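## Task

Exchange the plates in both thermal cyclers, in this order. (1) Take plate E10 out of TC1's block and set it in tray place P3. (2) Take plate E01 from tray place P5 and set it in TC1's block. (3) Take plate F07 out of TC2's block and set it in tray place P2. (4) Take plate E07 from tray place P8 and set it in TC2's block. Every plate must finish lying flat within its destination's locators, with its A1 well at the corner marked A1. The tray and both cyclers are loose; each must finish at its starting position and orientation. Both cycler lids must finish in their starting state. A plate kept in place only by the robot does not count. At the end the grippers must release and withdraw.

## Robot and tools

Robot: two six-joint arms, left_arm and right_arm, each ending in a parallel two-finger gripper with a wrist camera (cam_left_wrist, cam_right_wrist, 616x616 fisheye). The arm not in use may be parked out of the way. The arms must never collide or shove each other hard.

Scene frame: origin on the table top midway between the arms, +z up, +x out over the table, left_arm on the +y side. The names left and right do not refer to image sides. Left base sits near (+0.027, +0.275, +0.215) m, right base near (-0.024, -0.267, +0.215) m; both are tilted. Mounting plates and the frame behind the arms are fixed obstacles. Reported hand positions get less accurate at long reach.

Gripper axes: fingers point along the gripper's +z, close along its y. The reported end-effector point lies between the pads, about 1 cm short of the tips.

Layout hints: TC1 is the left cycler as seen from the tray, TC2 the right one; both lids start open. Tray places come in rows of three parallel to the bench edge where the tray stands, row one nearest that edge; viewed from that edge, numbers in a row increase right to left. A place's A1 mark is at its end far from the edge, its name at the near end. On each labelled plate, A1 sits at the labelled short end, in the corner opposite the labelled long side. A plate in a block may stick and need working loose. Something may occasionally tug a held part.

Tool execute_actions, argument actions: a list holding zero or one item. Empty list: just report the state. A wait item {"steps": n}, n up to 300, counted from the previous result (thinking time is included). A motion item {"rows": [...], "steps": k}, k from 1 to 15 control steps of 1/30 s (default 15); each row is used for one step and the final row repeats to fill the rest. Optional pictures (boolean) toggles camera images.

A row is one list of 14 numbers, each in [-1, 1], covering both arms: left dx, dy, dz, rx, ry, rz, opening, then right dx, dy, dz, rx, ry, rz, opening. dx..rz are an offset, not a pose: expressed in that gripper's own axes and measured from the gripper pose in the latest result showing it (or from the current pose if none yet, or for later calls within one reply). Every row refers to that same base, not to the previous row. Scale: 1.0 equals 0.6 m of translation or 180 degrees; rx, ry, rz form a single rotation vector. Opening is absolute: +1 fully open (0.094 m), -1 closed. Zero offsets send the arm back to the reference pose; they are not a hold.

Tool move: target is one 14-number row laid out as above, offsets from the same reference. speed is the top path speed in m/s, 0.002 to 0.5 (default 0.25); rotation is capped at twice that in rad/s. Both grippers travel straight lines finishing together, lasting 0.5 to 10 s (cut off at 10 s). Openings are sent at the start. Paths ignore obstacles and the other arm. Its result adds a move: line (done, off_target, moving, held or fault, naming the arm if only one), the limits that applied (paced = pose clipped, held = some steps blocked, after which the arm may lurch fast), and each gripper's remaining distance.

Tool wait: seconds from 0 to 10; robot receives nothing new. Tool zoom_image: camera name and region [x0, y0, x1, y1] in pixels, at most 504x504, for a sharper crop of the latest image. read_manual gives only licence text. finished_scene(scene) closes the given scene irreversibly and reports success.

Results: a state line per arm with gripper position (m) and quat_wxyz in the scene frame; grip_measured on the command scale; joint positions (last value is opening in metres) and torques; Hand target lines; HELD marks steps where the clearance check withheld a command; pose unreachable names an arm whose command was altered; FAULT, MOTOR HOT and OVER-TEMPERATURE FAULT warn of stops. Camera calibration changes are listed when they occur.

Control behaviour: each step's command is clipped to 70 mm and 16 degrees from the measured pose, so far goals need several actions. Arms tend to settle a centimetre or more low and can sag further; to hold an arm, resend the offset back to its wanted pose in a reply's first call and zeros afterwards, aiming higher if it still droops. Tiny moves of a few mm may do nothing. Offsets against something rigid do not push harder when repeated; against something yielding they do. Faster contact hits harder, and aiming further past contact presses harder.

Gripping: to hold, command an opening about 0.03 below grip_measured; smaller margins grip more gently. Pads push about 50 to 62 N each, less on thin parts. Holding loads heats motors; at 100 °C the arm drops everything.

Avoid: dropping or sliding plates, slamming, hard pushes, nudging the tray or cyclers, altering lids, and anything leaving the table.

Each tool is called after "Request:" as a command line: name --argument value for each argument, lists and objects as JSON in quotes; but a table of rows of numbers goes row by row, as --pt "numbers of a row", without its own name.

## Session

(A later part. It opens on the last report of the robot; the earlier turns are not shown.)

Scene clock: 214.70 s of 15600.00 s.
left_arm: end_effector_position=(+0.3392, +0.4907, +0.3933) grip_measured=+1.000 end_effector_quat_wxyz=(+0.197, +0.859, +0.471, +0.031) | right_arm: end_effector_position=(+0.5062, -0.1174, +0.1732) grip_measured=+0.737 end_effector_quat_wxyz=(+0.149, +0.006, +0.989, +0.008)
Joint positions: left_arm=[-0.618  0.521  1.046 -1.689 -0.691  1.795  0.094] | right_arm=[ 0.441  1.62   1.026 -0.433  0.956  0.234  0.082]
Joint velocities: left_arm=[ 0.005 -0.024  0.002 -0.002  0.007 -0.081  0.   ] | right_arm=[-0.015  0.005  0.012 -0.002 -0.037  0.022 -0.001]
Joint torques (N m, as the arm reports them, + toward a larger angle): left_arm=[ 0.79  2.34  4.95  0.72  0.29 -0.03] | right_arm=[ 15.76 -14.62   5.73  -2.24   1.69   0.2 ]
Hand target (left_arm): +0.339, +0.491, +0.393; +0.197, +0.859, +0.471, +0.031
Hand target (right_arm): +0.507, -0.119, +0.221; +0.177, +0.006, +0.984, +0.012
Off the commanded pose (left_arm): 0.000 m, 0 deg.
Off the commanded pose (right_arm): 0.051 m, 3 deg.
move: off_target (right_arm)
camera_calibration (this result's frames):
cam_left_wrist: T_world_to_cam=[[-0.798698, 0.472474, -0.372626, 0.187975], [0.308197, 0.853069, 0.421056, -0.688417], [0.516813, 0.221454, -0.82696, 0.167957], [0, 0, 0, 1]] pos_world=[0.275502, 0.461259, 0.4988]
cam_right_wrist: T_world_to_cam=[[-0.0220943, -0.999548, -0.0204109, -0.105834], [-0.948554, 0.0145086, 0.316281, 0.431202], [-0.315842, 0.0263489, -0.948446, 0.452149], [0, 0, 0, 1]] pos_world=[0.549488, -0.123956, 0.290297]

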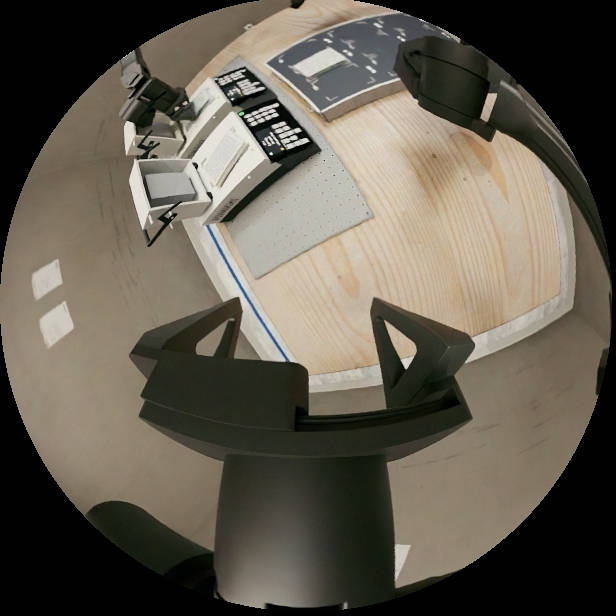

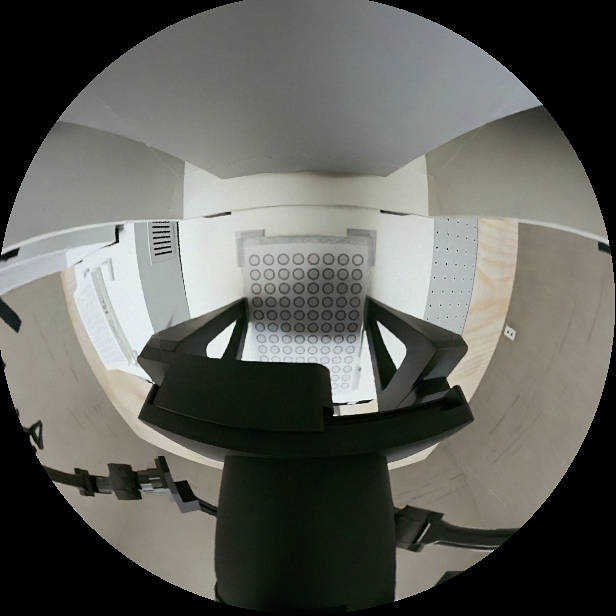

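Pull harder, restoring tilt.

Request:
move --target '[0,0,0,0,0,0,1,-0.04,0,-0.13,0,-0.035,0,0.6]' --speed 0.08

Scene clock: 216.43 s of 15600.00 s.
left_arm: end_effector_position=(+0.3392, +0.4907, +0.3933) grip_measured=+1.000 end_effector_quat_wxyz=(+0.197, +0.859, +0.471, +0.031) | right_arm: end_effector_position=(+0.5067, -0.1172, +0.1744) grip_measured=+0.737 end_effector_quat_wxyz=(+0.152, +0.006, +0.988, +0.002)
Joint positions: left_arm=[-0.618  0.521  1.046 -1.689 -0.691  1.795  0.094] | right_arm=[ 0.445  1.624  1.026 -0.428  0.972  0.233  0.082]
Joint velocities: left_arm=[-0.005 -0.005  0.002 -0.012 -0.007 -0.007  0.   ] | right_arm=[-0.005  0.005 -0.012 -0.007 -0.007 -0.095 -0.001]
Joint torques (N m, as the arm reports them, + toward a larger angle): left_arm=[ 0.78  2.55  4.87  0.7   0.29 -0.03] | right_arm=[ 18.08 -16.4    4.54  -0.74   2.4    0.  ]
Hand target (left_arm): +0.339, +0.491, +0.393; +0.197, +0.859, +0.471, +0.031
Hand target (right_arm): +0.508, -0.118, +0.240; +0.203, +0.008, +0.979, +0.009
Off the commanded pose (left_arm): 0.000 m, 0 deg.
Off the commanded pose (right_arm): 0.080 m, 6 deg; position clipped at the last step of the last action.
move: off_target (right_arm); limits=paced
camera_calibration (this result's frames):
cam_left_wrist: T_world_to_cam=[[-0.798698, 0.472474, -0.372626, 0.187975], [0.308197, 0.853069, 0.421056, -0.688417], [0.516813, 0.221454, -0.82696, 0.167957], [0, 0, 0, 1]] pos_world=[0.275502, 0.461259, 0.4988]
cam_right_wrist: T_world_to_cam=[[-0.0242851, -0.99967, -0.00838117, -0.106606], [-0.950828, 0.0205077, 0.309039, 0.434424], [-0.308766, 0.0154741, -0.951012, 0.448967], [0, 0, 0, 1]] pos_world=[0.549099, -0.122427, 0.291826]

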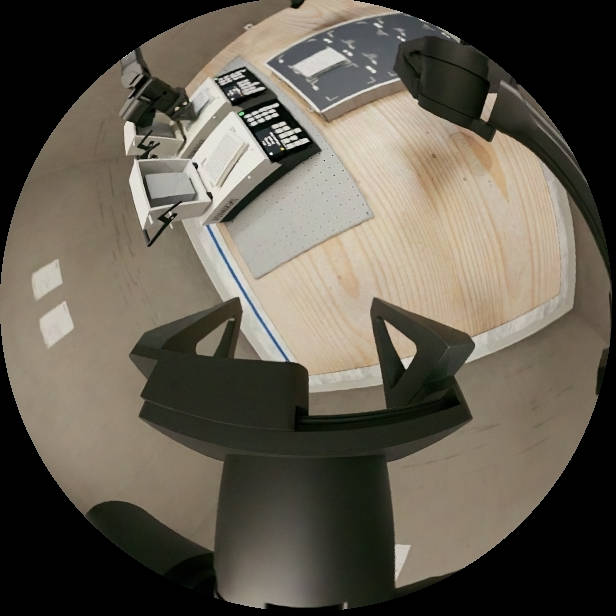

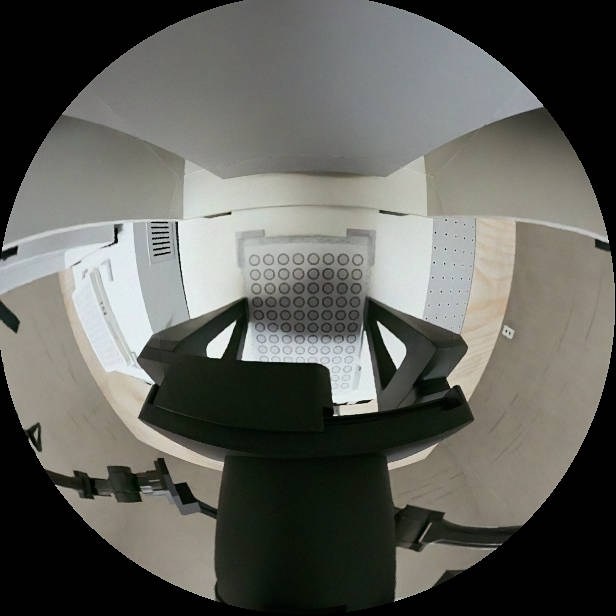

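Try rocking about x while pulling.

Request:
move --target '[0,0,0,0,0,0,1,-0.04,0,-0.13,0.06,-0.03,0,0.6]' --speed 0.1

Request:
move --target '[0,0,0,0,0,0,1,-0.04,0,-0.13,-0.06,-0.03,0,0.6]' --speed 0.1

Scene clock: 218.73 s of 15600.00 s.
left_arm: end_effector_position=(+0.3392, +0.4907, +0.3933) grip_measured=+1.000 end_effector_quat_wxyz=(+0.197, +0.859, +0.471, +0.031) | right_arm: end_effector_position=(+0.4912, -0.1219, +0.2457) grip_measured=+0.602 end_effector_quat_wxyz=(+0.189, +0.005, +0.977, -0.098)
Joint positions: left_arm=[-0.618  0.521  1.046 -1.689 -0.691  1.795  0.094] | right_arm=[ 0.605  1.639  1.11  -0.806  1.249  0.545  0.075]
Joint velocities: left_arm=[-0.005  0.005 -0.012 -0.012 -0.037 -0.007  0.   ] | right_arm=[-0.005 -0.005 -0.017 -0.012  0.066  0.11   0.001]
Joint torques (N m, as the arm reports them, + toward a larger angle): left_arm=[ 1.06  2.39  4.97  0.59  0.26 -0.04] | right_arm=[10.21 -9.59  9.26  0.06  0.41 -0.01]
Hand target (left_arm): +0.339, +0.491, +0.393; +0.197, +0.859, +0.471, +0.031
Hand target (right_arm): +0.505, -0.118, +0.256; +0.196, +0.021, +0.976, -0.092
Off the commanded pose (left_arm): 0.000 m, 0 deg.
Off the commanded pose (right_arm): 0.019 m, 2 deg.
move: off_target (right_arm)
camera_calibration (this result's frames):
cam_left_wrist: T_world_to_cam=[[-0.798698, 0.472474, -0.372626, 0.187975], [0.308197, 0.853069, 0.421056, -0.688417], [0.516813, 0.221454, -0.82696, 0.167957], [0, 0, 0, 1]] pos_world=[0.275502, 0.461259, 0.4988]
cam_right_wrist: T_world_to_cam=[[-0.0598477, -0.980694, 0.186166, -0.139159], [-0.968873, 0.101951, 0.225592, 0.437046], [-0.240217, -0.16687, -0.956269, 0.457456], [0, 0, 0, 1]] pos_world=[0.525002, -0.104694, 0.364763]

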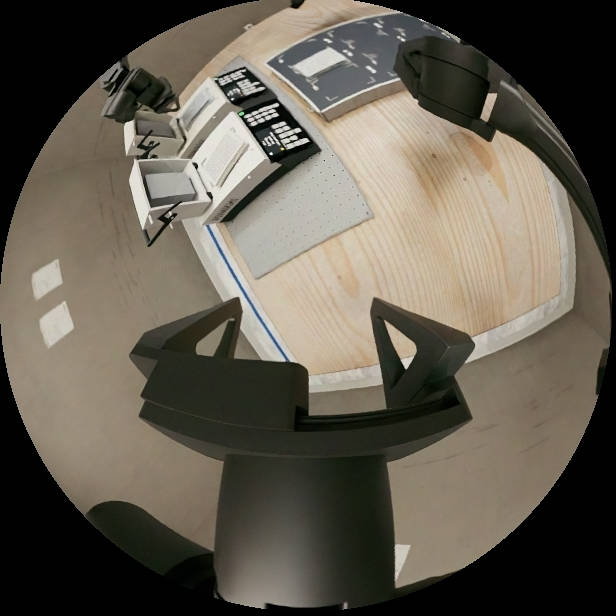

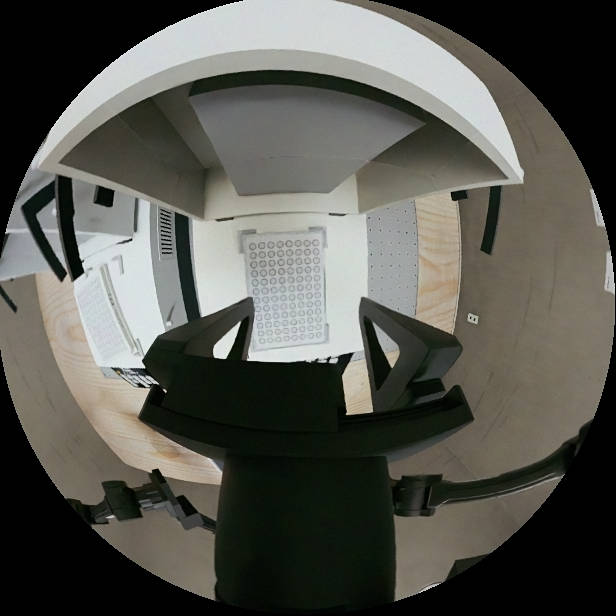

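Scene clock: 220.13 s of 15600.00 s.
left_arm: end_effector_position=(+0.3392, +0.4907, +0.3933) grip_measured=+1.000 end_effector_quat_wxyz=(+0.197, +0.859, +0.471, +0.031) | right_arm: end_effector_position=(+0.4914, -0.1113, +0.3227) grip_measured=+0.602 end_effector_quat_wxyz=(+0.231, -0.009, +0.973, -0.013)
Joint positions: left_arm=[-0.618  0.521  1.046 -1.689 -0.691  1.795  0.094] | right_arm=[ 0.726  1.516  1.109 -0.782  1.176  0.462  0.075]
Joint velocities: left_arm=[-0.015 -0.005  0.007 -0.007 -0.037 -0.081  0.   ] | right_arm=[ 0.005 -0.015 -0.017  0.002  0.051 -0.022  0.   ]
Joint torques (N m, as the arm reports them, + toward a larger angle): left_arm=[ 0.78  2.24  4.95  0.61  0.26 -0.03] | right_arm=[10.14 -7.64  5.93  1.49  0.14 -0.2 ]
Hand target (left_arm): +0.339, +0.491, +0.393; +0.197, +0.859, +0.471, +0.031
Hand target (right_arm): +0.485, -0.107, +0.326; +0.236, -0.017, +0.972, -0.007
Off the commanded pose (left_arm): 0.000 m, 0 deg.
Off the commanded pose (right_arm): 0.009 m, 1 deg.
move: done
camera_calibration (this result's frames):
cam_left_wrist: T_world_to_cam=[[-0.798698, 0.472474, -0.372626, 0.187975], [0.308197, 0.853069, 0.421056, -0.688417], [0.516813, 0.221454, -0.82696, 0.167957], [0, 0, 0, 1]] pos_world=[0.275502, 0.461259, 0.4988]
cam_right_wrist: T_world_to_cam=[[-0.000525656, -0.999703, 0.0243795, -0.122089], [-0.988221, 0.00425021, 0.152976, 0.440874], [-0.153034, -0.0240119, -0.987929, 0.516206], [0, 0, 0, 1]] pos_world=[0.514614, -0.111531, 0.445508]

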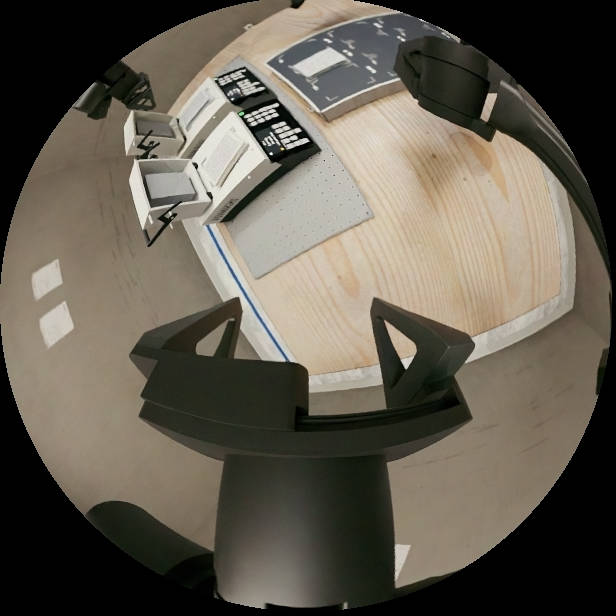

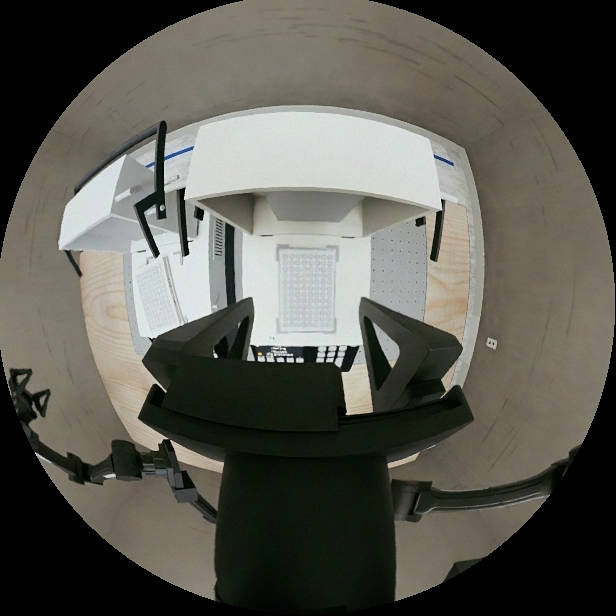

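Request:
move --target '[0,0,0,0,0,0,1,0.1,-0.018,0.19,0,0.03,0,1]' --speed 0.12

Request:
move --target '[0,0,0,0,0,0,1,0.02,-0.01,0.05,0,0,0,1]' --speed 0.05

Scene clock: 222.93 s of 15600.00 s.
left_arm: end_effector_position=(+0.3392, +0.4907, +0.3933) grip_measured=+1.000 end_effector_quat_wxyz=(+0.197, +0.859, +0.471, +0.031) | right_arm: end_effector_position=(+0.4926, -0.1221, +0.2058) grip_measured=+1.000 end_effector_quat_wxyz=(+0.192, -0.005, +0.981, -0.006)
Joint positions: left_arm=[-0.618  0.521  1.046 -1.689 -0.691  1.795  0.094] | right_arm=[ 0.51   1.553  0.951 -0.365  1.035  0.189  0.094]
Joint velocities: left_arm=[-0.015 -0.005  0.002 -0.012 -0.037  0.022  0.   ] | right_arm=[-0.015  0.005 -0.002 -0.022 -0.022 -0.037  0.   ]
Joint torques (N m, as the arm reports them, + toward a larger angle): left_arm=[ 1.06  2.15  4.9   0.63  0.31 -0.05] | right_arm=[ 7.81 -8.74  4.92  1.57  0.05 -0.2 ]
Hand target (left_arm): +0.339, +0.491, +0.393; +0.197, +0.859, +0.471, +0.031
Hand target (right_arm): +0.489, -0.125, +0.194; +0.185, -0.008, +0.983, -0.012
Off the commanded pose (left_arm): 0.000 m, 0 deg.
Off the commanded pose (right_arm): 0.013 m, 1 deg.
move: off_target (right_arm)
camera_calibration (this result's frames):
cam_left_wrist: T_world_to_cam=[[-0.798698, 0.472474, -0.372626, 0.187975], [0.308197, 0.853069, 0.421056, -0.688417], [0.516813, 0.221454, -0.82696, 0.167957], [0, 0, 0, 1]] pos_world=[0.275502, 0.461259, 0.4988]
cam_right_wrist: T_world_to_cam=[[-0.00534307, -0.999947, 0.00878261, -0.124499], [-0.97295, 0.00722685, 0.230903, 0.436803], [-0.230954, -0.00731131, -0.972937, 0.438014], [0, 0, 0, 1]] pos_world=[0.525483, -0.124447, 0.326394]

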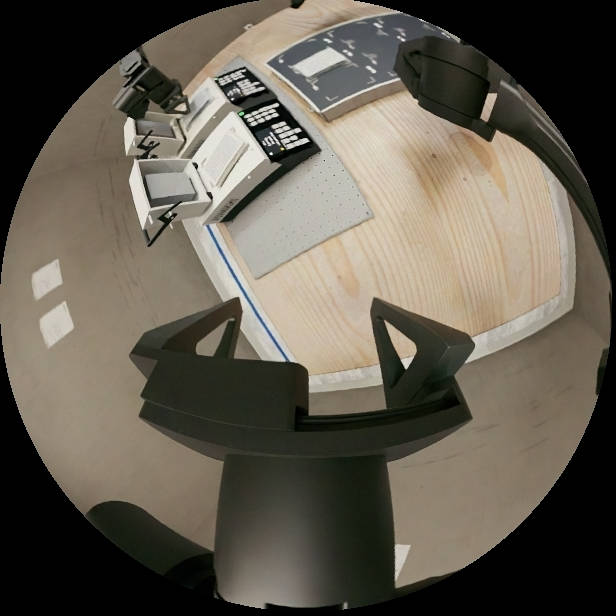

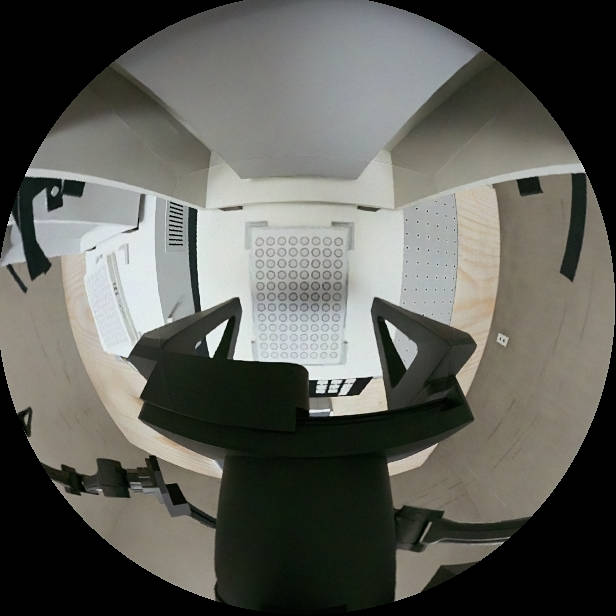

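Scene clock: 223.90 s of 15600.00 s.
left_arm: end_effector_position=(+0.3392, +0.4907, +0.3933) grip_measured=+1.000 end_effector_quat_wxyz=(+0.197, +0.859, +0.471, +0.031) | right_arm: end_effector_position=(+0.4983, -0.1258, +0.1896) grip_measured=+1.000 end_effector_quat_wxyz=(+0.203, +0.001, +0.979, +0.003)
Joint positions: left_arm=[-0.618  0.521  1.046 -1.689 -0.691  1.795  0.094] | right_arm=[ 0.47   1.555  0.917 -0.234  1.     0.107  0.094]
Joint velocities: left_arm=[-0.015 -0.015 -0.007 -0.027 -0.037 -0.022  0.   ] | right_arm=[-0.005 -0.005  0.002  0.022  0.081 -0.051  0.   ]
Joint torques (N m, as the arm reports them, + toward a larger angle): left_arm=[ 0.73  2.01  4.96  0.58  0.27 -0.04] | right_arm=[ 6.58 -8.3   4.54  1.59  0.   -0.26]
Hand target (left_arm): +0.339, +0.491, +0.393; +0.197, +0.859, +0.471, +0.031
Hand target (right_arm): +0.493, -0.129, +0.174; +0.192, -0.004, +0.981, -0.006
Off the commanded pose (left_arm): 0.000 m, 0 deg.
Off the commanded pose (right_arm): 0.017 m, 2 deg.
move: off_target (right_arm)
camera_calibration (this result's frames):
cam_left_wrist: T_world_to_cam=[[-0.798698, 0.472474, -0.372626, 0.187975], [0.308197, 0.853069, 0.421056, -0.688417], [0.516813, 0.221454, -0.82696, 0.167957], [0, 0, 0, 1]] pos_world=[0.275502, 0.461259, 0.4988]
cam_right_wrist: T_world_to_cam=[[-0.013546, -0.999854, -0.0104335, -0.120301], [-0.977546, 0.0110479, 0.210432, 0.452748], [-0.210286, 0.0130497, -0.977553, 0.41667], [0, 0, 0, 1]] pos_world=[0.528572, -0.130723, 0.310789]

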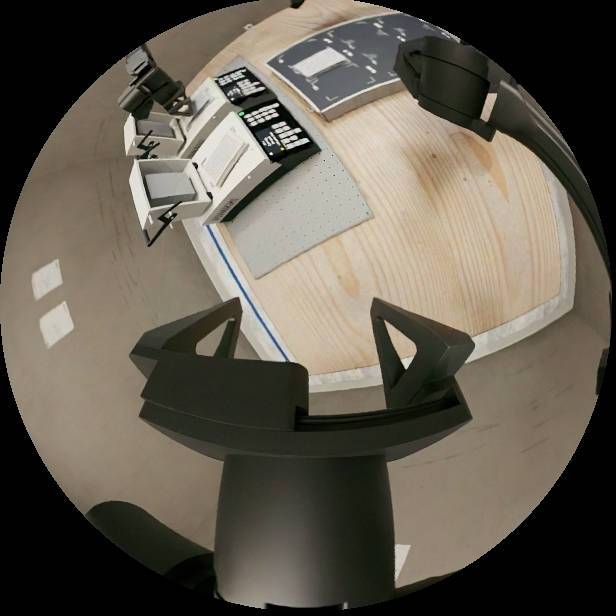

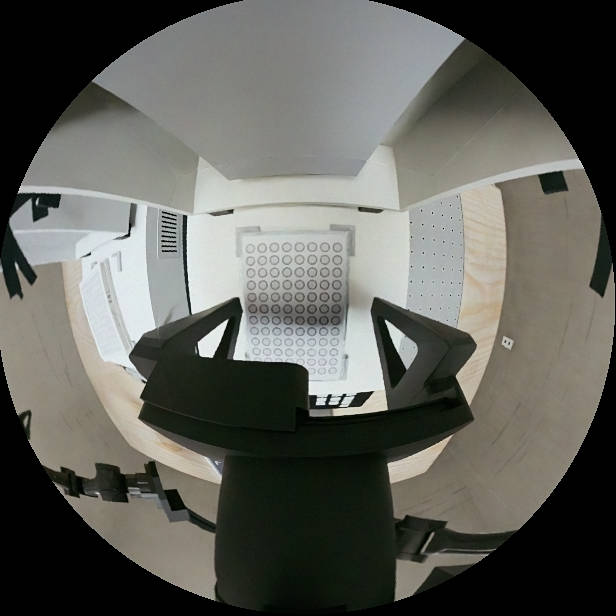

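Request:
move --target '[0,0,0,0,0,0,1,0.01,0.018,0,0,0.01,0,1]' --speed 0.05

Request:
move --target '[0,0,0,0,0,0,1,0.03,0,0.06,0.008,0,0,1]' --speed 0.05

Scene clock: 225.67 s of 15600.00 s.
left_arm: end_effector_position=(+0.3392, +0.4907, +0.3933) grip_measured=+1.000 end_effector_quat_wxyz=(+0.197, +0.859, +0.471, +0.031) | right_arm: end_effector_position=(+0.4869, -0.1233, +0.1819) grip_measured=+1.000 end_effector_quat_wxyz=(+0.185, +0.002, +0.983, -0.000)
Joint positions: left_arm=[-0.618  0.521  1.046 -1.689 -0.691  1.795  0.094] | right_arm=[ 0.47   1.568  0.917 -0.29   1.001  0.165  0.094]
Joint velocities: left_arm=[-0.005  0.005  0.012  0.017 -0.11  -0.007  0.   ] | right_arm=[-0.005  0.005  0.007 -0.012 -0.037  0.022  0.   ]
Joint torques (N m, as the arm reports them, + toward a larger angle): left_arm=[1.23 2.4  4.92 0.62 0.28 0.  ] | right_arm=[10.   -8.43  7.17  0.21  0.19 -0.07]
Hand target (left_arm): +0.339, +0.491, +0.393; +0.197, +0.859, +0.471, +0.031
Hand target (right_arm): +0.493, -0.115, +0.187; +0.187, +0.001, +0.982, +0.003
Off the commanded pose (left_arm): 0.000 m, 0 deg.
Off the commanded pose (right_arm): 0.012 m, 0 deg.
move: off_target (right_arm)
camera_calibration (this result's frames):
cam_left_wrist: T_world_to_cam=[[-0.798698, 0.472474, -0.372626, 0.187975], [0.308197, 0.853069, 0.421056, -0.688417], [0.516813, 0.221454, -0.82696, 0.167957], [0, 0, 0, 1]] pos_world=[0.275502, 0.461259, 0.4988]
cam_right_wrist: T_world_to_cam=[[-0.0164927, -0.999852, -0.00485598, -0.117569], [-0.969093, 0.0147893, 0.246251, 0.433042], [-0.246143, 0.00876723, -0.969194, 0.422084], [0, 0, 0, 1]] pos_world=[0.521612, -0.127657, 0.301873]

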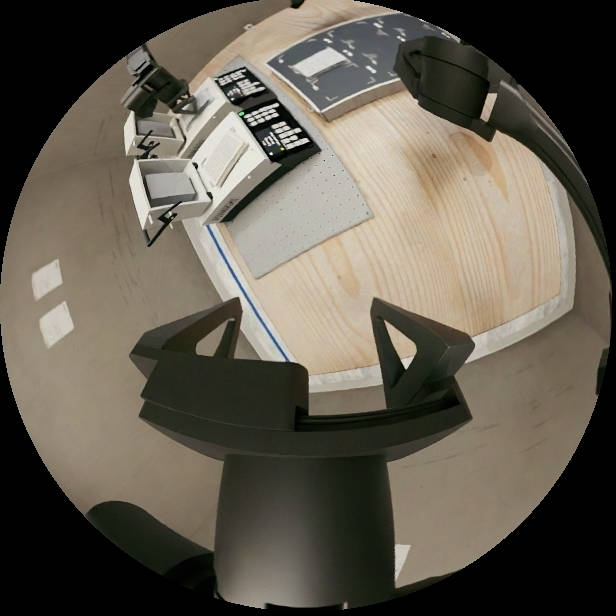

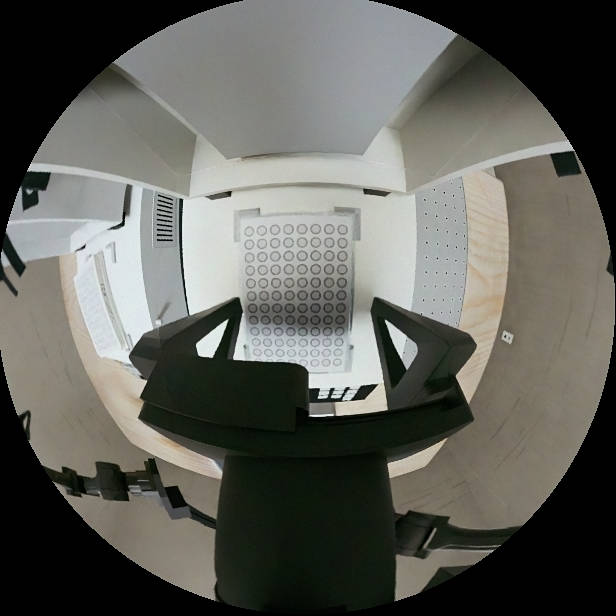

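Scene clock: 226.70 s of 15600.00 s.
left_arm: end_effector_position=(+0.3392, +0.4907, +0.3933) grip_measured=+1.000 end_effector_quat_wxyz=(+0.197, +0.859, +0.471, +0.031) | right_arm: end_effector_position=(+0.4914, -0.1176, +0.1668) grip_measured=+1.000 end_effector_quat_wxyz=(+0.202, +0.011, +0.979, +0.002)
Joint positions: left_arm=[-0.618  0.521  1.046 -1.689 -0.691  1.795  0.094] | right_arm=[ 0.448  1.6    0.892 -0.142  0.992  0.099  0.094]
Joint velocities: left_arm=[-0.005 -0.015 -0.007  0.027 -0.022 -0.037  0.   ] | right_arm=[-0.005 -0.005 -0.022  0.002  0.022  0.066  0.   ]
Joint torques (N m, as the arm reports them, + toward a larger angle): left_arm=[ 1.02  2.42  5.02  0.64  0.29 -0.04] | right_arm=[ 6.93 -7.97  3.96  1.44 -0.01 -0.25]
Hand target (left_arm): +0.339, +0.491, +0.393; +0.197, +0.859, +0.471, +0.031
Hand target (right_arm): +0.482, -0.123, +0.142; +0.184, +0.004, +0.983, -0.012
Off the commanded pose (left_arm): 0.000 m, 0 deg.
Off the commanded pose (right_arm): 0.027 m, 3 deg.
move: off_target (right_arm)
camera_calibration (this result's frames):
cam_left_wrist: T_world_to_cam=[[-0.798698, 0.472474, -0.372626, 0.187975], [0.308197, 0.853069, 0.421056, -0.688417], [0.516813, 0.221454, -0.82696, 0.167957], [0, 0, 0, 1]] pos_world=[0.275502, 0.461259, 0.4988]
cam_right_wrist: T_world_to_cam=[[-0.0338209, -0.999353, -0.0122146, -0.102078], [-0.976722, 0.0304597, 0.212335, 0.45226], [-0.211826, 0.0191116, -0.977121, 0.394178], [0, 0, 0, 1]] pos_world=[0.521777, -0.123321, 0.287882]

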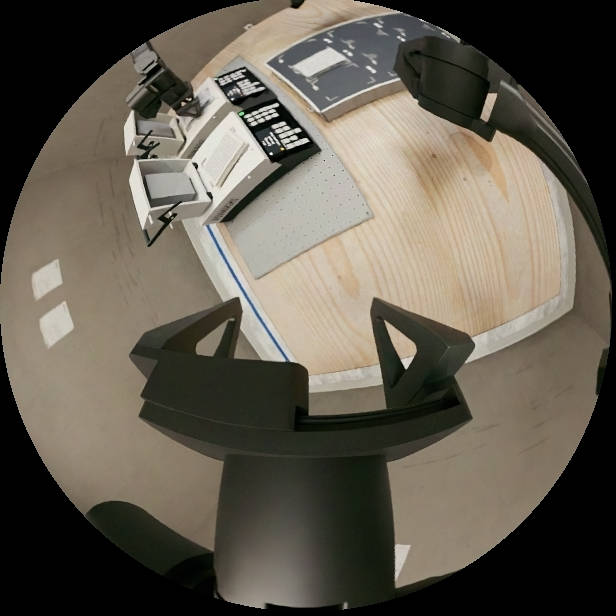

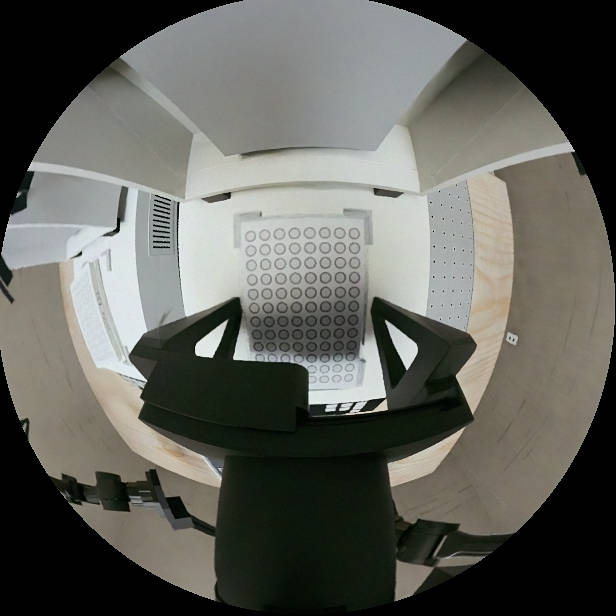

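Request:
move --target '[0,0,0,0,0,0,1,0,0,0,0,0,0,0.3]'

Request:
move --target '[0,0,0,0,0,0,1,-0.05,0,-0.12,0,-0.02,0,0.3]' --speed 0.1

Request:
move --target '[0,0,0,0,0,0,1,-0.05,0,-0.12,0.02,-0.02,0,0.3]' --speed 0.1

Scene clock: 228.97 s of 15600.00 s.
left_arm: end_effector_position=(+0.3392, +0.4907, +0.3933) grip_measured=+1.000 end_effector_quat_wxyz=(+0.197, +0.859, +0.471, +0.031) | right_arm: end_effector_position=(+0.4914, -0.1164, +0.1670) grip_measured=+0.758 end_effector_quat_wxyz=(+0.202, +0.009, +0.979, +0.004)
Joint positions: left_arm=[-0.618  0.521  1.046 -1.689 -0.691  1.795  0.094] | right_arm=[ 0.449  1.6    0.892 -0.141  0.986  0.095  0.083]
Joint velocities: left_arm=[-0.015 -0.005 -0.002  0.012 -0.007 -0.037  0.   ] | right_arm=[ 0.005 -0.005  0.002 -0.002 -0.051  0.007 -0.001]
Joint torques (N m, as the arm reports them, + toward a larger angle): left_arm=[ 0.96  2.54  4.91  0.57  0.29 -0.03] | right_arm=[ 9.34 -9.73  5.08  0.86  0.29 -0.1 ]
Hand target (left_arm): +0.339, +0.491, +0.393; +0.197, +0.859, +0.471, +0.031
Hand target (right_arm): +0.491, -0.118, +0.167; +0.202, +0.012, +0.979, +0.002
Off the commanded pose (left_arm): 0.000 m, 0 deg.
Off the commanded pose (right_arm): 0.001 m, 0 deg.
move: done
camera_calibration (this result's frames):
cam_left_wrist: T_world_to_cam=[[-0.798698, 0.472474, -0.372626, 0.187975], [0.308197, 0.853069, 0.421056, -0.688417], [0.516813, 0.221454, -0.82696, 0.167957], [0, 0, 0, 1]] pos_world=[0.275502, 0.461259, 0.4988]
cam_right_wrist: T_world_to_cam=[[-0.0281667, -0.999463, -0.016762, -0.102907], [-0.976959, 0.0239757, 0.212077, 0.451663], [-0.211561, 0.0223492, -0.977109, 0.394599], [0, 0, 0, 1]] pos_world=[0.521839, -0.1225, 0.288054]

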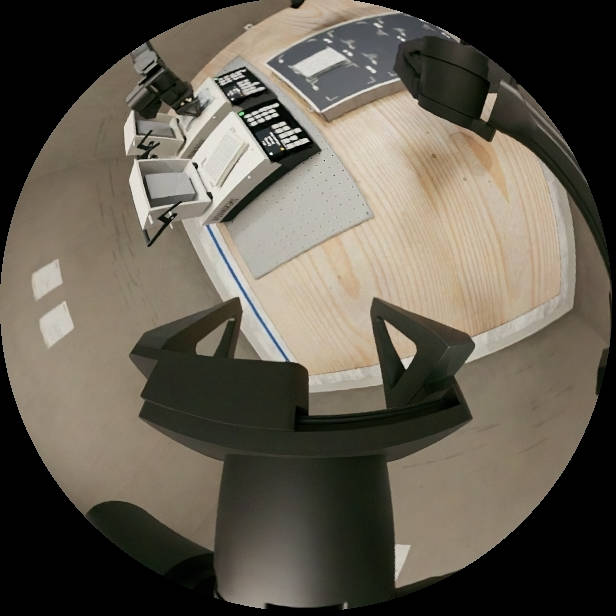

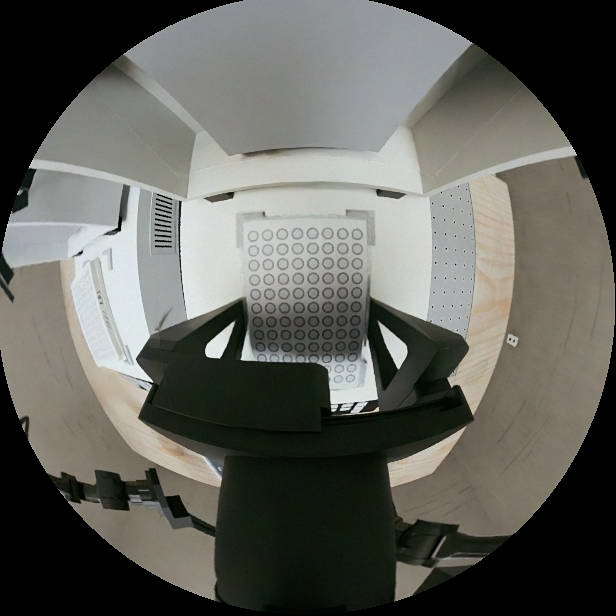

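Scene clock: 230.00 s of 15600.00 s.
left_arm: end_effector_position=(+0.3392, +0.4907, +0.3933) grip_measured=+1.000 end_effector_quat_wxyz=(+0.197, +0.859, +0.471, +0.031) | right_arm: end_effector_position=(+0.4911, -0.1168, +0.1703) grip_measured=+0.758 end_effector_quat_wxyz=(+0.189, +0.011, +0.982, -0.001)
Joint positions: left_arm=[-0.618  0.521  1.046 -1.689 -0.691  1.795  0.094] | right_arm=[ 0.456  1.603  0.919 -0.225  0.999  0.149  0.083]
Joint velocities: left_arm=[-0.005 -0.005 -0.002 -0.017  0.037 -0.022  0.   ] | right_arm=[-0.015 -0.005  0.002  0.007  0.022  0.022  0.   ]
Joint torques (N m, as the arm reports them, + toward a larger angle): left_arm=[ 0.77  2.11  4.93  0.52  0.24 -0.03] | right_arm=[ 17.87 -15.94   4.83  -1.65   2.43   0.  ]
Hand target (left_arm): +0.339, +0.491, +0.393; +0.197, +0.859, +0.471, +0.031
Hand target (right_arm): +0.492, -0.117, +0.235; +0.234, +0.011, +0.972, +0.006
Off the commanded pose (left_arm): 0.000 m, 0 deg.
Off the commanded pose (right_arm): 0.075 m, 5 deg; position clipped at the last step of the last action.
move: off_target (right_arm); limits=paced
camera_calibration (this result's frames):
cam_left_wrist: T_world_to_cam=[[-0.798698, 0.472474, -0.372626, 0.187975], [0.308197, 0.853069, 0.421056, -0.688417], [0.516813, 0.221454, -0.82696, 0.167957], [0, 0, 0, 1]] pos_world=[0.275502, 0.461259, 0.4988]
cam_right_wrist: T_world_to_cam=[[-0.0342292, -0.999394, -0.00629849, -0.102038], [-0.970801, 0.0317513, 0.237777, 0.444184], [-0.237433, 0.0142535, -0.971299, 0.408588], [0, 0, 0, 1]] pos_world=[0.524734, -0.121903, 0.290602]

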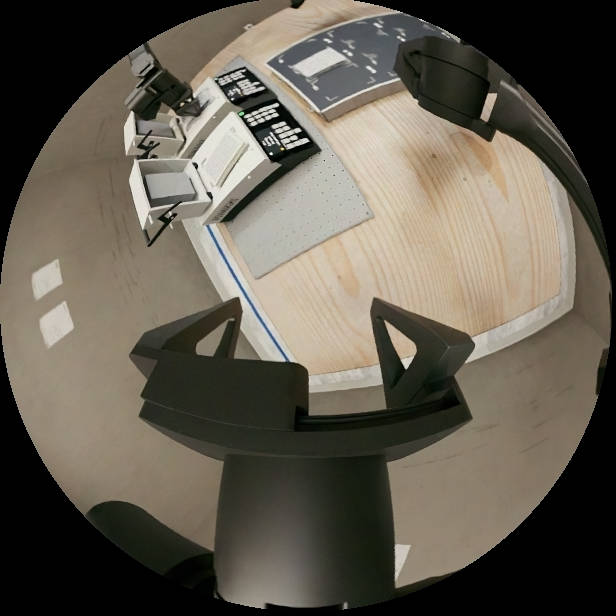

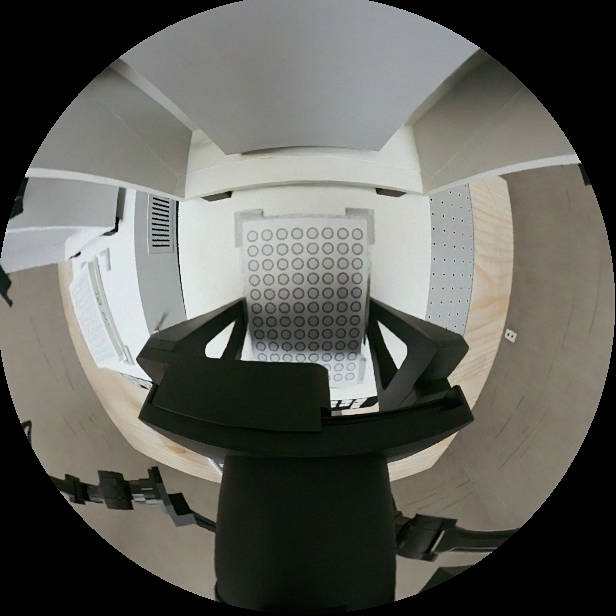

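Scene clock: 231.03 s of 15600.00 s.
left_arm: end_effector_position=(+0.3392, +0.4907, +0.3933) grip_measured=+1.000 end_effector_quat_wxyz=(+0.197, +0.859, +0.471, +0.031) | right_arm: end_effector_position=(+0.4909, -0.1161, +0.1718) grip_measured=+0.758 end_effector_quat_wxyz=(+0.172, +0.015, +0.985, -0.028)
Joint positions: left_arm=[-0.618  0.521  1.046 -1.689 -0.691  1.795  0.094] | right_arm=[ 0.469  1.634  0.97  -0.346  1.054  0.239  0.083]
Joint velocities: left_arm=[-0.015  0.005 -0.007  0.007 -0.066 -0.081  0.   ] | right_arm=[ 0.005 -0.005  0.022 -0.042 -0.051  0.066 -0.   ]
Joint torques (N m, as the arm reports them, + toward a larger angle): left_arm=[ 1.15  2.49  4.87  0.67  0.29 -0.04] | right_arm=[ 18.27 -15.26   5.52  -2.03   3.12   0.1 ]
Hand target (left_arm): +0.339, +0.491, +0.393; +0.197, +0.859, +0.471, +0.031
Hand target (right_arm): +0.493, -0.117, +0.238; +0.221, +0.018, +0.975, -0.029
Off the commanded pose (left_arm): 0.000 m, 0 deg.
Off the commanded pose (right_arm): 0.077 m, 6 deg; position clipped at the last step of the last action.
move: off_target (right_arm); limits=paced
camera_calibration (this result's frames):
cam_left_wrist: T_world_to_cam=[[-0.798698, 0.472474, -0.372626, 0.187975], [0.308197, 0.853069, 0.421056, -0.688417], [0.516813, 0.221454, -0.82696, 0.167957], [0, 0, 0, 1]] pos_world=[0.275502, 0.461259, 0.4988]
cam_right_wrist: T_world_to_cam=[[-0.0522665, -0.997577, 0.0459229, -0.101263], [-0.961234, 0.0627229, 0.268506, 0.43717], [-0.270736, -0.0301088, -0.962183, 0.4196], [0, 0, 0, 1]] pos_world=[0.528531, -0.115804, 0.291]

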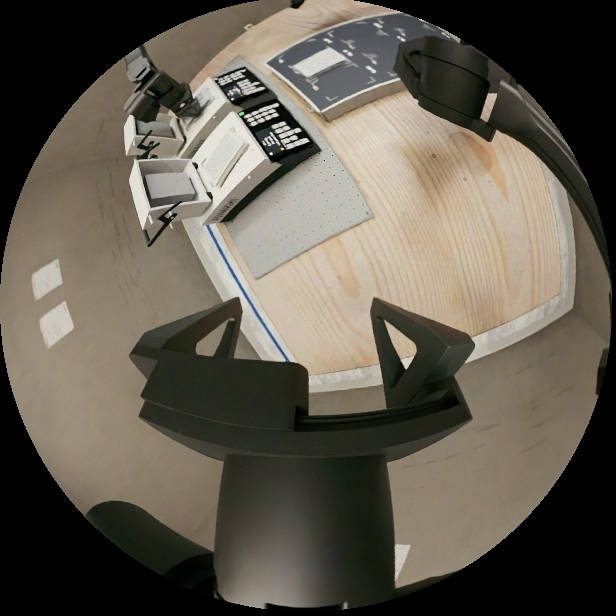

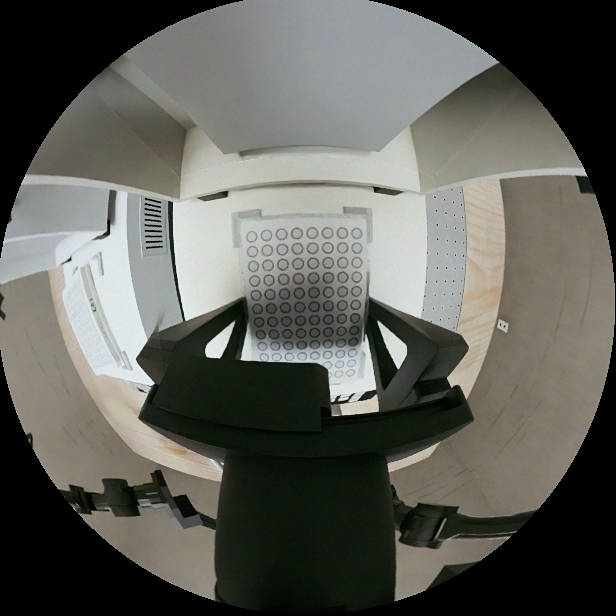

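Request:
move --target '[0,0,0,0,0,0,1,-0.05,0,-0.13,-0.02,-0.02,0,0.3]' --speed 0.05

Request:
wait --seconds 3

Scene clock: 234.00 s of 15600.00 s.
left_arm: end_effector_position=(+0.3392, +0.4907, +0.3933) grip_measured=+1.000 end_effector_quat_wxyz=(+0.197, +0.859, +0.471, +0.031) | right_arm: end_effector_position=(+0.4908, -0.1156, +0.1712) grip_measured=+0.758 end_effector_quat_wxyz=(+0.156, +0.015, +0.987, -0.019)
Joint positions: left_arm=[-0.618  0.521  1.046 -1.689 -0.691  1.795  0.094] | right_arm=[ 0.464  1.634  0.993 -0.414  1.025  0.278  0.083]
Joint velocities: left_arm=[-0.005 -0.005 -0.002 -0.022  0.022 -0.066  0.   ] | right_arm=[-0.005 -0.005 -0.002  0.007 -0.007  0.066 -0.   ]
Joint torques (N m, as the arm reports them, + toward a larger angle): left_arm=[ 0.87  2.11  4.96  0.64  0.27 -0.03] | right_arm=[ 17.98 -16.35   4.88  -1.09   1.41  -0.11]
Hand target (left_arm): +0.339, +0.491, +0.393; +0.197, +0.859, +0.471, +0.031
Hand target (right_arm): +0.494, -0.113, +0.237; +0.203, +0.010, +0.979, +0.003
Off the commanded pose (left_arm): 0.000 m, 0 deg.
Off the commanded pose (right_arm): 0.084 m, 6 deg; position clipped at the last step of the last action.
move: off_target (right_arm); limits=paced
camera_calibration (this result's frames):
cam_left_wrist: T_world_to_cam=[[-0.798698, 0.472474, -0.372626, 0.187975], [0.308197, 0.853069, 0.421056, -0.688417], [0.516813, 0.221454, -0.82696, 0.167957], [0, 0, 0, 1]] pos_world=[0.275502, 0.461259, 0.4988]
cam_right_wrist: T_world_to_cam=[[-0.0478554, -0.998439, 0.0288106, -0.100048], [-0.95222, 0.0543125, 0.300545, 0.426389], [-0.301641, -0.0130514, -0.953332, 0.434629], [0, 0, 0, 1]] pos_world=[0.53233, -0.117378, 0.289079]

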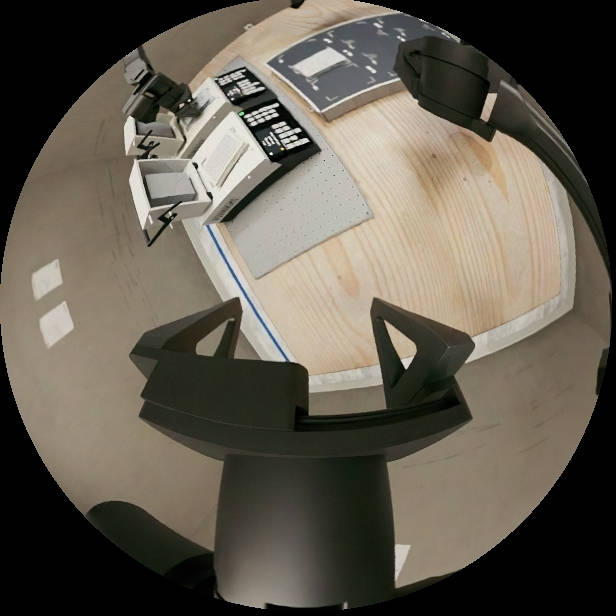

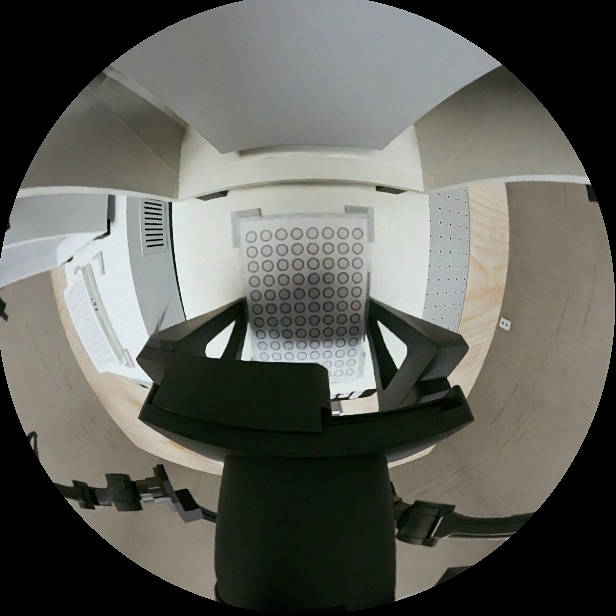

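Scene clock: 237.00 s of 15600.00 s.
left_arm: end_effector_position=(+0.3392, +0.4907, +0.3933) grip_measured=+1.000 end_effector_quat_wxyz=(+0.197, +0.859, +0.471, +0.031) | right_arm: end_effector_position=(+0.4908, -0.1156, +0.1712) grip_measured=+0.758 end_effector_quat_wxyz=(+0.156, +0.015, +0.987, -0.019)
Joint positions: left_arm=[-0.618  0.521  1.046 -1.689 -0.691  1.795  0.094] | right_arm=[ 0.464  1.634  0.993 -0.414  1.025  0.278  0.083]
Joint velocities: left_arm=[-0.015 -0.005  0.002  0.002  0.007 -0.066  0.   ] | right_arm=[ 0.005 -0.005  0.007  0.002 -0.007  0.007 -0.   ]
Joint torques (N m, as the arm reports them, + toward a larger angle): left_arm=[ 0.95  2.44  4.88  0.59  0.29 -0.02] | right_arm=[ 17.94 -16.34   4.88  -1.08   1.4   -0.11]
Hand target (left_arm): +0.339, +0.491, +0.393; +0.197, +0.859, +0.471, +0.031
Hand target (right_arm): +0.494, -0.113, +0.237; +0.203, +0.010, +0.979, +0.003
Off the commanded pose (left_arm): 0.000 m, 0 deg.
Off the commanded pose (right_arm): 0.084 m, 6 deg; position clipped at the last step of the last action.
Steps of this call (steps 1 to 90: nothing new was sent). Readings (end_effector_position):
1: left_arm (+0.3392, +0.4907, +0.3933) | right_arm (+0.4908, -0.1156, +0.1712)
2: left_arm (+0.3392, +0.4907, +0.3933) | right_arm (+0.4908, -0.1156, +0.1712)
4: left_arm (+0.3392, +0.4907, +0.3933) | right_arm (+0.4908, -0.1156, +0.1712)
8: left_arm (+0.3392, +0.4907, +0.3933) | right_arm (+0.4908, -0.1156, +0.1712)
90: the state above
camera_calibration (this result's frames):
cam_left_wrist: T_world_to_cam=[[-0.798698, 0.472474, -0.372626, 0.187975], [0.308197, 0.853069, 0.421056, -0.688417], [0.516813, 0.221454, -0.82696, 0.167957], [0, 0, 0, 1]] pos_world=[0.275502, 0.461259, 0.4988]
cam_right_wrist: T_world_to_cam=[[-0.0478554, -0.998439, 0.0288106, -0.100048], [-0.95222, 0.0543125, 0.300545, 0.426389], [-0.301641, -0.0130514, -0.953332, 0.434629], [0, 0, 0, 1]] pos_world=[0.53233, -0.117378, 0.289079]

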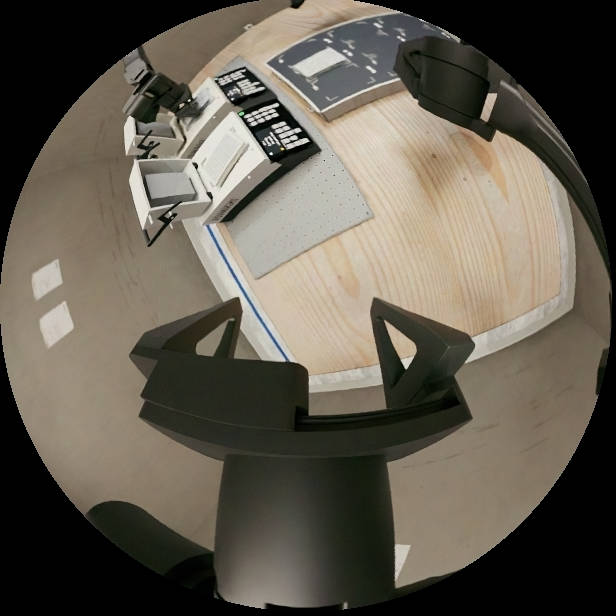

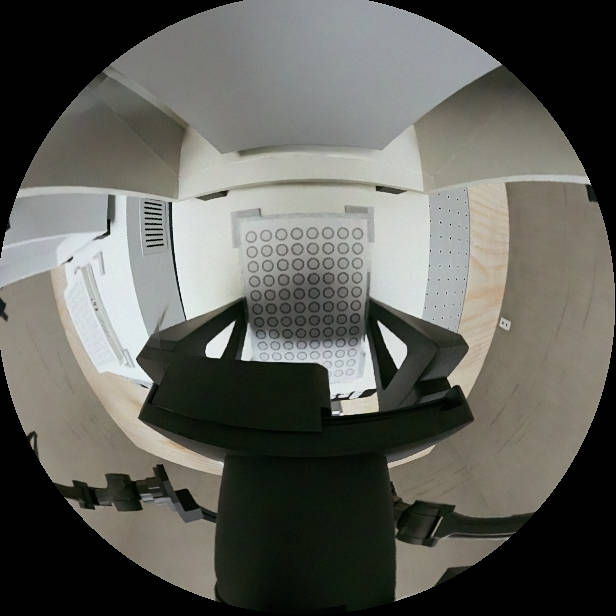

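Request:
execute_actions --actions '[{"rows":[[0,0,0,0,0,0,1,0,0,0,0,0,0,0.3],[0,0,0,0,0,0,1,0,0,0,0,0,0,0.3],[0,0,0,0,0,0,1,0,0,0,0,0,0,0.3],[0,0,0,0,0,0,1,0,0,0,0,0,0,0.3],[0,0,0,0,0,0,1,-0.04,0,-0.12,0,-0.09,0,0.3]],"steps":15}]'

Scene clock: 238.53 s of 15600.00 s.
left_arm: end_effector_position=(+0.3392, +0.4907, +0.3933) grip_measured=+1.000 end_effector_quat_wxyz=(+0.197, +0.859, +0.471, +0.031) | right_arm: end_effector_position=(+0.4899, -0.1152, +0.1724) grip_measured=+0.758 end_effector_quat_wxyz=(+0.236, +0.017, +0.971, -0.036)
Joint positions: left_arm=[-0.618  0.521  1.046 -1.689 -0.691  1.795  0.094] | right_arm=[0.478 1.629 0.858 0.016 1.091 0.022 0.083]
Joint velocities: left_arm=[-0.015  0.015 -0.007 -0.007  0.037  0.051  0.   ] | right_arm=[-0.005 -0.005 -0.076  0.31  -0.007 -0.168 -0.001]
Joint torques (N m, as the arm reports them, + toward a larger angle): left_arm=[ 1.03  2.4   4.91  0.66  0.3  -0.04] | right_arm=[ 17.8  -15.97   3.63   1.29   1.98  -0.32]
Hand target (left_arm): +0.339, +0.491, +0.393; +0.197, +0.859, +0.471, +0.031
Hand target (right_arm): +0.492, -0.113, +0.239; +0.289, +0.016, +0.957, -0.022
Off the commanded pose (left_arm): 0.000 m, 0 deg.
Off the commanded pose (right_arm): 0.075 m, 7 deg.
Steps of this call (steps 1 to 31: nothing new was sent; steps 32 to 46: all 15 steps of this action). Readings (end_effector_position):
32: left_arm (+0.3392, +0.4907, +0.3933) | right_arm (+0.4908, -0.1152, +0.1691)
33: left_arm (+0.3392, +0.4907, +0.3933) | right_arm (+0.4910, -0.1152, +0.1689)
35: left_arm (+0.3392, +0.4907, +0.3933) | right_arm (+0.4910, -0.1152, +0.1689)
39: left_arm (+0.3392, +0.4907, +0.3933) | right_arm (+0.4901, -0.1150, +0.1724)
46: the state above
camera_calibration (this result's frames):
cam_left_wrist: T_world_to_cam=[[-0.798698, 0.472474, -0.372626, 0.187975], [0.308197, 0.853069, 0.421056, -0.688417], [0.516813, 0.221454, -0.82696, 0.167957], [0, 0, 0, 1]] pos_world=[0.275502, 0.461259, 0.4988]
cam_right_wrist: T_world_to_cam=[[-0.0613051, -0.996545, 0.0560299, -0.0976323], [-0.987758, 0.0686403, 0.140078, 0.471847], [-0.14344, -0.0467565, -0.988554, 0.360198], [0, 0, 0, 1]] pos_world=[0.511752, -0.112841, 0.295451]

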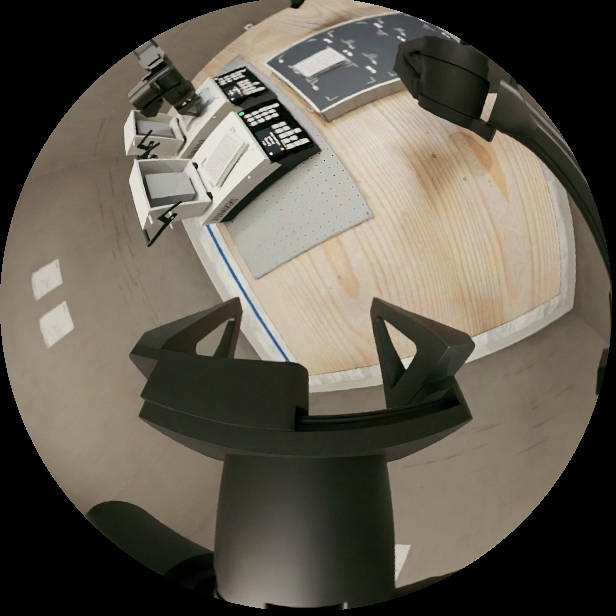

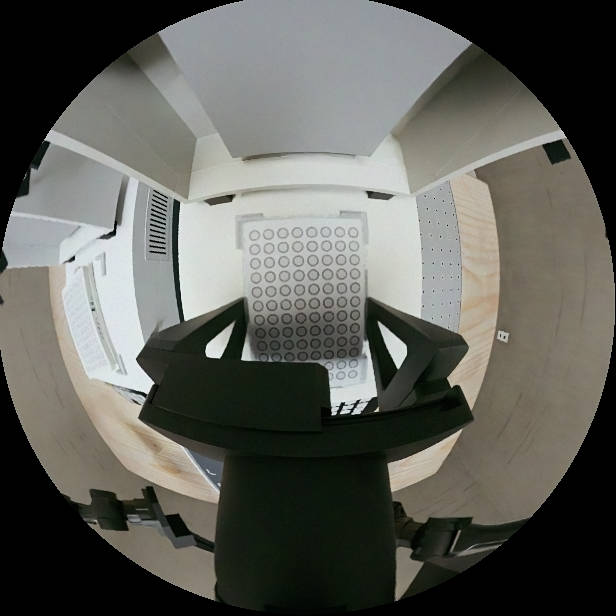

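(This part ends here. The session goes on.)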